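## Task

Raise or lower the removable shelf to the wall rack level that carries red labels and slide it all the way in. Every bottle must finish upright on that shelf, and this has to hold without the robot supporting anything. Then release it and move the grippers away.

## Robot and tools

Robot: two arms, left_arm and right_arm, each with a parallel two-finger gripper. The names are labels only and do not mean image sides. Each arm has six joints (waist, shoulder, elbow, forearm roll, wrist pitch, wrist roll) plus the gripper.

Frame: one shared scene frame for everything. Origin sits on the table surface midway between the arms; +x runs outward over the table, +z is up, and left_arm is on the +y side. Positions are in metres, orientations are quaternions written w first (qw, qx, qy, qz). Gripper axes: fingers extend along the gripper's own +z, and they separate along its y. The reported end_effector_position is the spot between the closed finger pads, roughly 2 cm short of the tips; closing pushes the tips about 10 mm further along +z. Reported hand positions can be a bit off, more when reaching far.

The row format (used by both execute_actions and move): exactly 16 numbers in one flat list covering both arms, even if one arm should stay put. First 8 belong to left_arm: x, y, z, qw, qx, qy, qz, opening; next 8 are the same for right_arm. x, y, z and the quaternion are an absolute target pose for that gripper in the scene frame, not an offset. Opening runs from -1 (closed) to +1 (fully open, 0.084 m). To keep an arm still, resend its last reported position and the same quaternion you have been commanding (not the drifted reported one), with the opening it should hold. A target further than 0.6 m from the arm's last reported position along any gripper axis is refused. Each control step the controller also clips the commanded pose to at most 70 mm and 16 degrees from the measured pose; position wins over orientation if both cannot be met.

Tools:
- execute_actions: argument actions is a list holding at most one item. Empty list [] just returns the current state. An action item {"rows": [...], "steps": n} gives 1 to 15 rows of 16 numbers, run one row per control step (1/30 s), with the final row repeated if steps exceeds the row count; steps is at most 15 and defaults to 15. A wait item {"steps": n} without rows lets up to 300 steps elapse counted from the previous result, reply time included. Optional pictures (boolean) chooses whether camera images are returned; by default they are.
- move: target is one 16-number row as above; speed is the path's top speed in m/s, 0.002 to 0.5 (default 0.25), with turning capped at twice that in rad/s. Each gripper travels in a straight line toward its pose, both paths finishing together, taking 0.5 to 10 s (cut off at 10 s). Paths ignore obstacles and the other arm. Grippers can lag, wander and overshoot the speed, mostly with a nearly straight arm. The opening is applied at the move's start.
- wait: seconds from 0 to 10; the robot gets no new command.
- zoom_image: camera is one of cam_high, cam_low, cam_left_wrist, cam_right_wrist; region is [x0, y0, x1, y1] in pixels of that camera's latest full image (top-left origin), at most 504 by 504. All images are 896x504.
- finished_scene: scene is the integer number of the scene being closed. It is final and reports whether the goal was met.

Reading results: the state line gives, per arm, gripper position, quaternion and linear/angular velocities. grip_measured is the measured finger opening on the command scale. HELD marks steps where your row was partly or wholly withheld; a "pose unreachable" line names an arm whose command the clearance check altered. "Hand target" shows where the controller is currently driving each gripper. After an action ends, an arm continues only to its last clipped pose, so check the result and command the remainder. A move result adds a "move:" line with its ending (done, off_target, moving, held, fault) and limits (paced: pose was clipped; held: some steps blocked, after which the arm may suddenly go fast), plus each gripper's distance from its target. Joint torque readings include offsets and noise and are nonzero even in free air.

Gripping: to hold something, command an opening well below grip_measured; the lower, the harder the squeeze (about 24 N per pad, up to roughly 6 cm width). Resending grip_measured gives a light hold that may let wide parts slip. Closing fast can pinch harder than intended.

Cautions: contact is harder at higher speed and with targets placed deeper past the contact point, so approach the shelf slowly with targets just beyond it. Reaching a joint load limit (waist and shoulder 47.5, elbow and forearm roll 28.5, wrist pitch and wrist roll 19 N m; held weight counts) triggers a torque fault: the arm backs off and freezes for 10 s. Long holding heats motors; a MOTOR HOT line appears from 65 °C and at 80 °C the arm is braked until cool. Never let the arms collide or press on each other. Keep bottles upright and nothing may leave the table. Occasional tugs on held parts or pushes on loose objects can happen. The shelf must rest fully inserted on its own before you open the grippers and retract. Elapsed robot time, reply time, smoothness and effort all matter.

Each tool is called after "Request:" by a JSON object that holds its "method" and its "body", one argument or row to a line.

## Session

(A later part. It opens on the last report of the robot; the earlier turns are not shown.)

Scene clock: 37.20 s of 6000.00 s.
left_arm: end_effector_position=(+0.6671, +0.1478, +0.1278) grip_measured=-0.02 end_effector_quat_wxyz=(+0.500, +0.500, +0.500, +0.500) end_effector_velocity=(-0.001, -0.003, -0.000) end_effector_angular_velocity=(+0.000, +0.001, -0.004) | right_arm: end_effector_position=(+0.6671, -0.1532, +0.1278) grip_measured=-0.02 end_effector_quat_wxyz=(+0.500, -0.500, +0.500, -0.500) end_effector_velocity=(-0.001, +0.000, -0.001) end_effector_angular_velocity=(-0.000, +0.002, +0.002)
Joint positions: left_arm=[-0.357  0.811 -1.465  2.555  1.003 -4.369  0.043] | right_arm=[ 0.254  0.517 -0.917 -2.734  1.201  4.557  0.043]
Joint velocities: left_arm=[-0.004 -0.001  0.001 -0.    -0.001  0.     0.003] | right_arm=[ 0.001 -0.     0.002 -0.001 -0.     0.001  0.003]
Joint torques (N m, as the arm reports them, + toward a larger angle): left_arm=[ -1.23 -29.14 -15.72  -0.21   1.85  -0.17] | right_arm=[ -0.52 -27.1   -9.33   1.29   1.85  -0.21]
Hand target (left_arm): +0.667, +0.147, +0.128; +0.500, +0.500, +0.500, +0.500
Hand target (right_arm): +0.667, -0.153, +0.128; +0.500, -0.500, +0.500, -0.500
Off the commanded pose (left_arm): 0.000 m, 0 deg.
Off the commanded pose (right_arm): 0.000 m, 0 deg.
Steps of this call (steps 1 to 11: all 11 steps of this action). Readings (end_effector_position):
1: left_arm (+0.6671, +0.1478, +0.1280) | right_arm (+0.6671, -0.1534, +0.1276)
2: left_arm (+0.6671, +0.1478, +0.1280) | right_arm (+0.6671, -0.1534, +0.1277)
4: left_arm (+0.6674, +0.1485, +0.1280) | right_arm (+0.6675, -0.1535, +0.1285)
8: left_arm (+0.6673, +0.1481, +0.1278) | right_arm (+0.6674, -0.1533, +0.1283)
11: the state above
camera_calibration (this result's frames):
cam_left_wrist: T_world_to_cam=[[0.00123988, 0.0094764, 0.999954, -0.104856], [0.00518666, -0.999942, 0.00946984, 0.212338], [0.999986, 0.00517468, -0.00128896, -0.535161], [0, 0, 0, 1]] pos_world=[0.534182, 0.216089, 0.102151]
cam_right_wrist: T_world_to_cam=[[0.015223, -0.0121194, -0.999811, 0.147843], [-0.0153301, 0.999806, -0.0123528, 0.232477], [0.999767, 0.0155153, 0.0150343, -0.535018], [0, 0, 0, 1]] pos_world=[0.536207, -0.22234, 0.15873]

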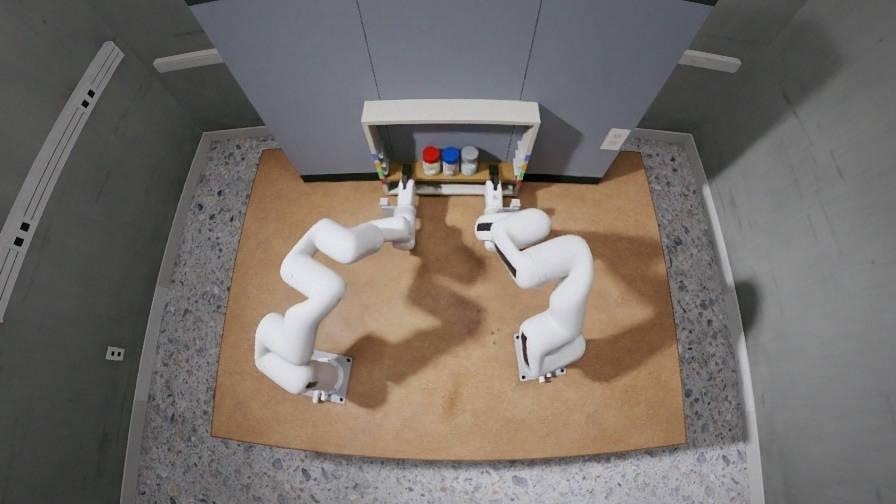

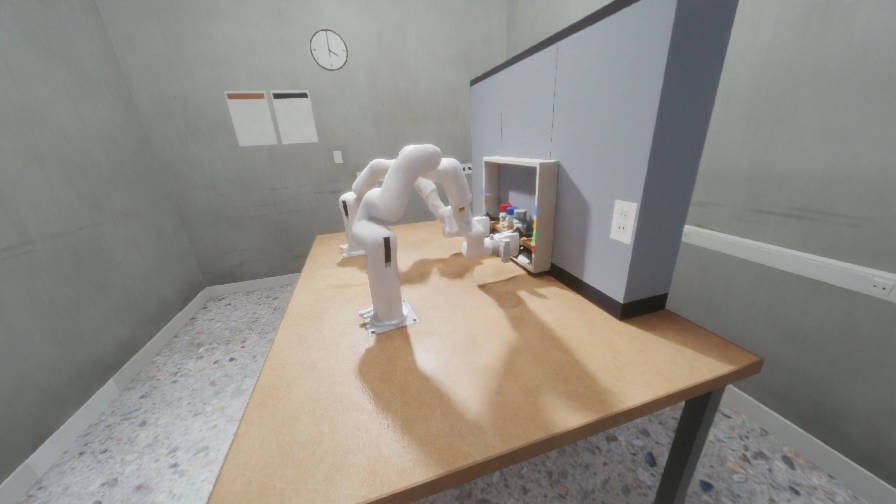

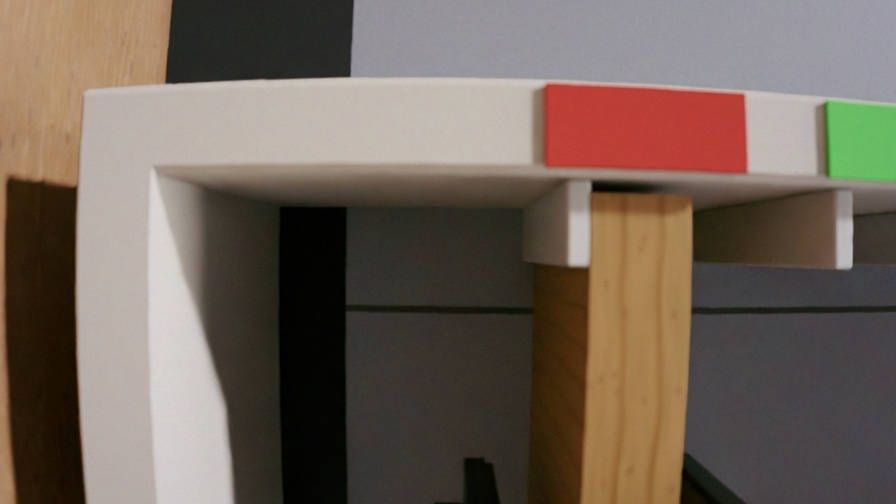

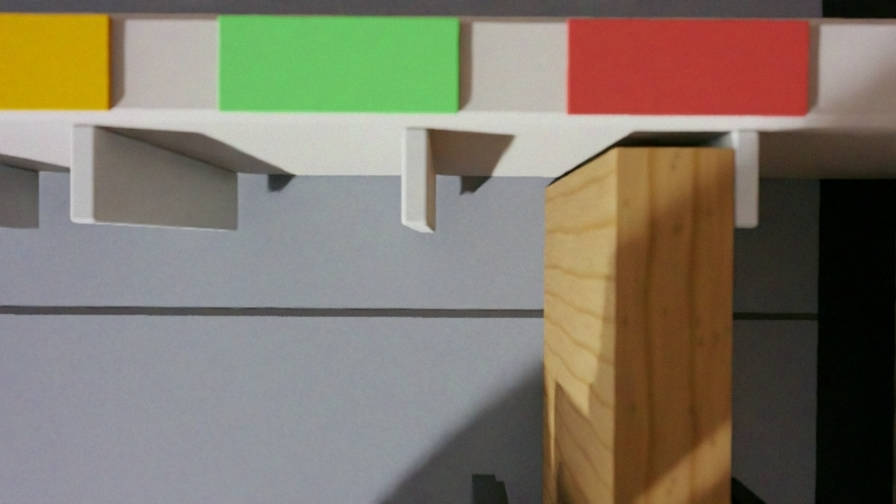

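The shelf is seated at the same depth where it met the back wall in scene 1. I'll pull both arms straight back.

Request:
{"method": "move", "body": {
  "target": [0.47,0.17,0.145,0.5,0.5,0.5,0.5,0.0, 0.49,-0.165,0.145,0.5,-0.5,0.5,-0.5,0.0],
  "speed": 0.3
}}

Scene clock: 39.33 s of 6000.00 s.
left_arm: end_effector_position=(+0.4702, +0.1705, +0.1447) grip_measured=-0.01 end_effector_quat_wxyz=(+0.500, +0.500, +0.500, +0.500) end_effector_velocity=(-0.002, -0.000, -0.000) end_effector_angular_velocity=(-0.000, +0.002, -0.000) | right_arm: end_effector_position=(+0.4901, -0.1644, +0.1448) grip_measured=-0.01 end_effector_quat_wxyz=(+0.500, -0.500, +0.500, -0.500) end_effector_velocity=(-0.001, +0.000, +0.001) end_effector_angular_velocity=(+0.001, -0.001, +0.000)
Joint positions: left_arm=[-0.589  0.363 -0.712  2.394  1.31  -4.479  0.044] | right_arm=[ 0.506  0.133 -0.324 -2.503  1.417  4.6    0.044]
Joint velocities: left_arm=[-0.004 -0.005  0.006 -0.004  0.    -0.     0.   ] | right_arm=[ 0.004 -0.005  0.003  0.004  0.    -0.    -0.   ]
Joint torques (N m, as the arm reports them, + toward a larger angle): left_arm=[ -1.17 -19.47 -11.68  -0.13   1.86  -0.16] | right_arm=[ -0.93 -15.72  -7.29   1.12   1.81  -0.03]
Hand target (left_arm): +0.470, +0.170, +0.145; +0.500, +0.500, +0.500, +0.500
Hand target (right_arm): +0.490, -0.164, +0.145; +0.500, -0.500, +0.500, -0.500
Off the commanded pose (left_arm): 0.001 m, 0 deg.
Off the commanded pose (right_arm): 0.001 m, 0 deg.
move: done; limits=paced
camera_calibration (this result's frames):
cam_left_wrist: T_world_to_cam=[[0.00144183, 0.010099, 0.999948, -0.121894], [0.00436308, -0.99994, 0.0100926, 0.236197], [0.999989, 0.00434831, -0.0014858, -0.338178], [0, 0, 0, 1]] pos_world=[0.337319, 0.238884, 0.119001]
cam_right_wrist: T_world_to_cam=[[0.0144569, -0.0116473, -0.999828, 0.167807], [-0.0157598, 0.999805, -0.0118749, 0.241341], [0.999771, 0.0159287, 0.0142705, -0.357926], [0, 0, 0, 1]] pos_world=[0.359222, -0.233639, 0.175751]

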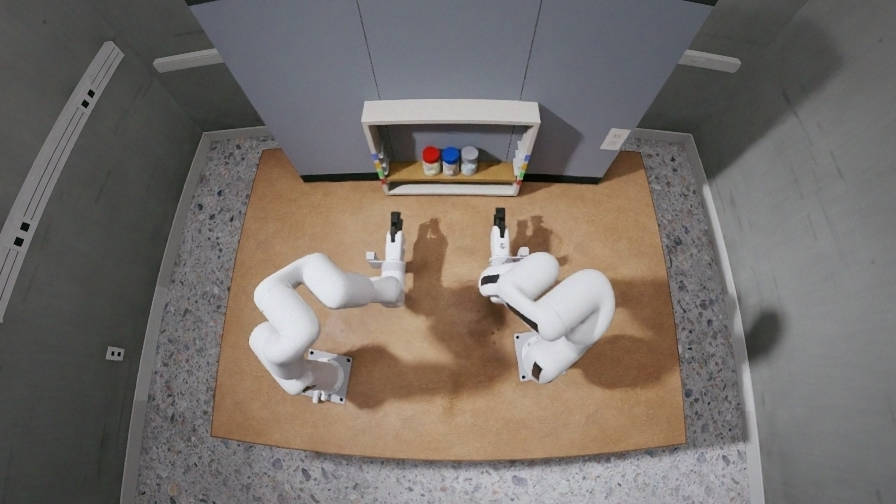

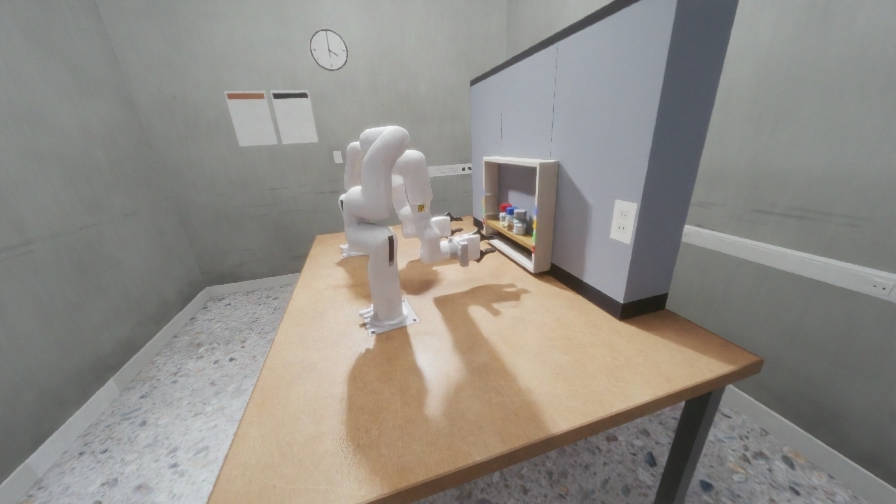

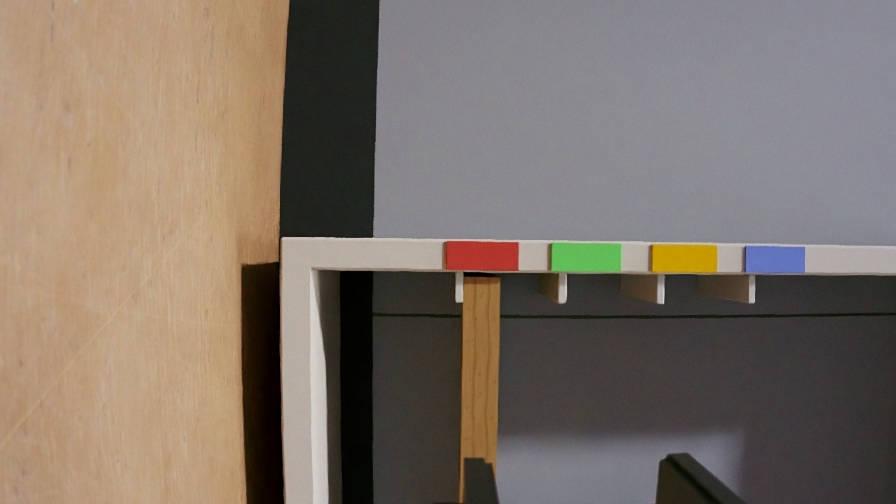

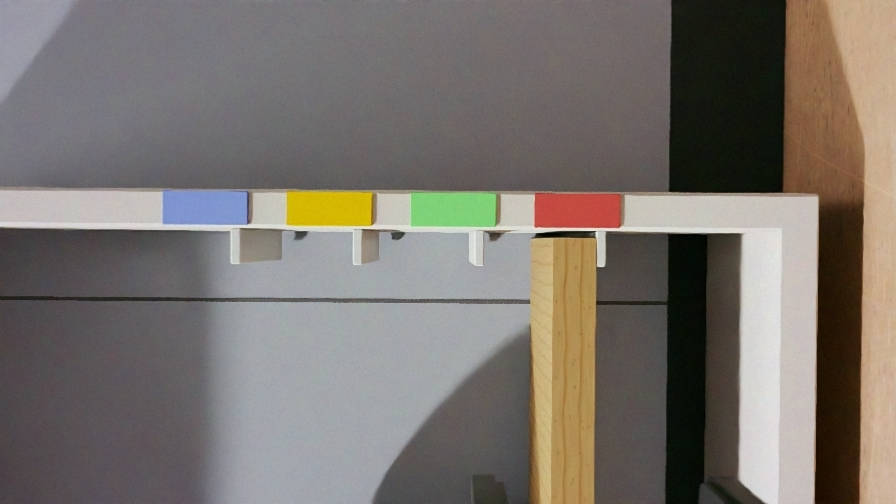

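Request:
{"method": "finished_scene", "body": {
  "scene": 2
}}

The scene is finished: the task was done.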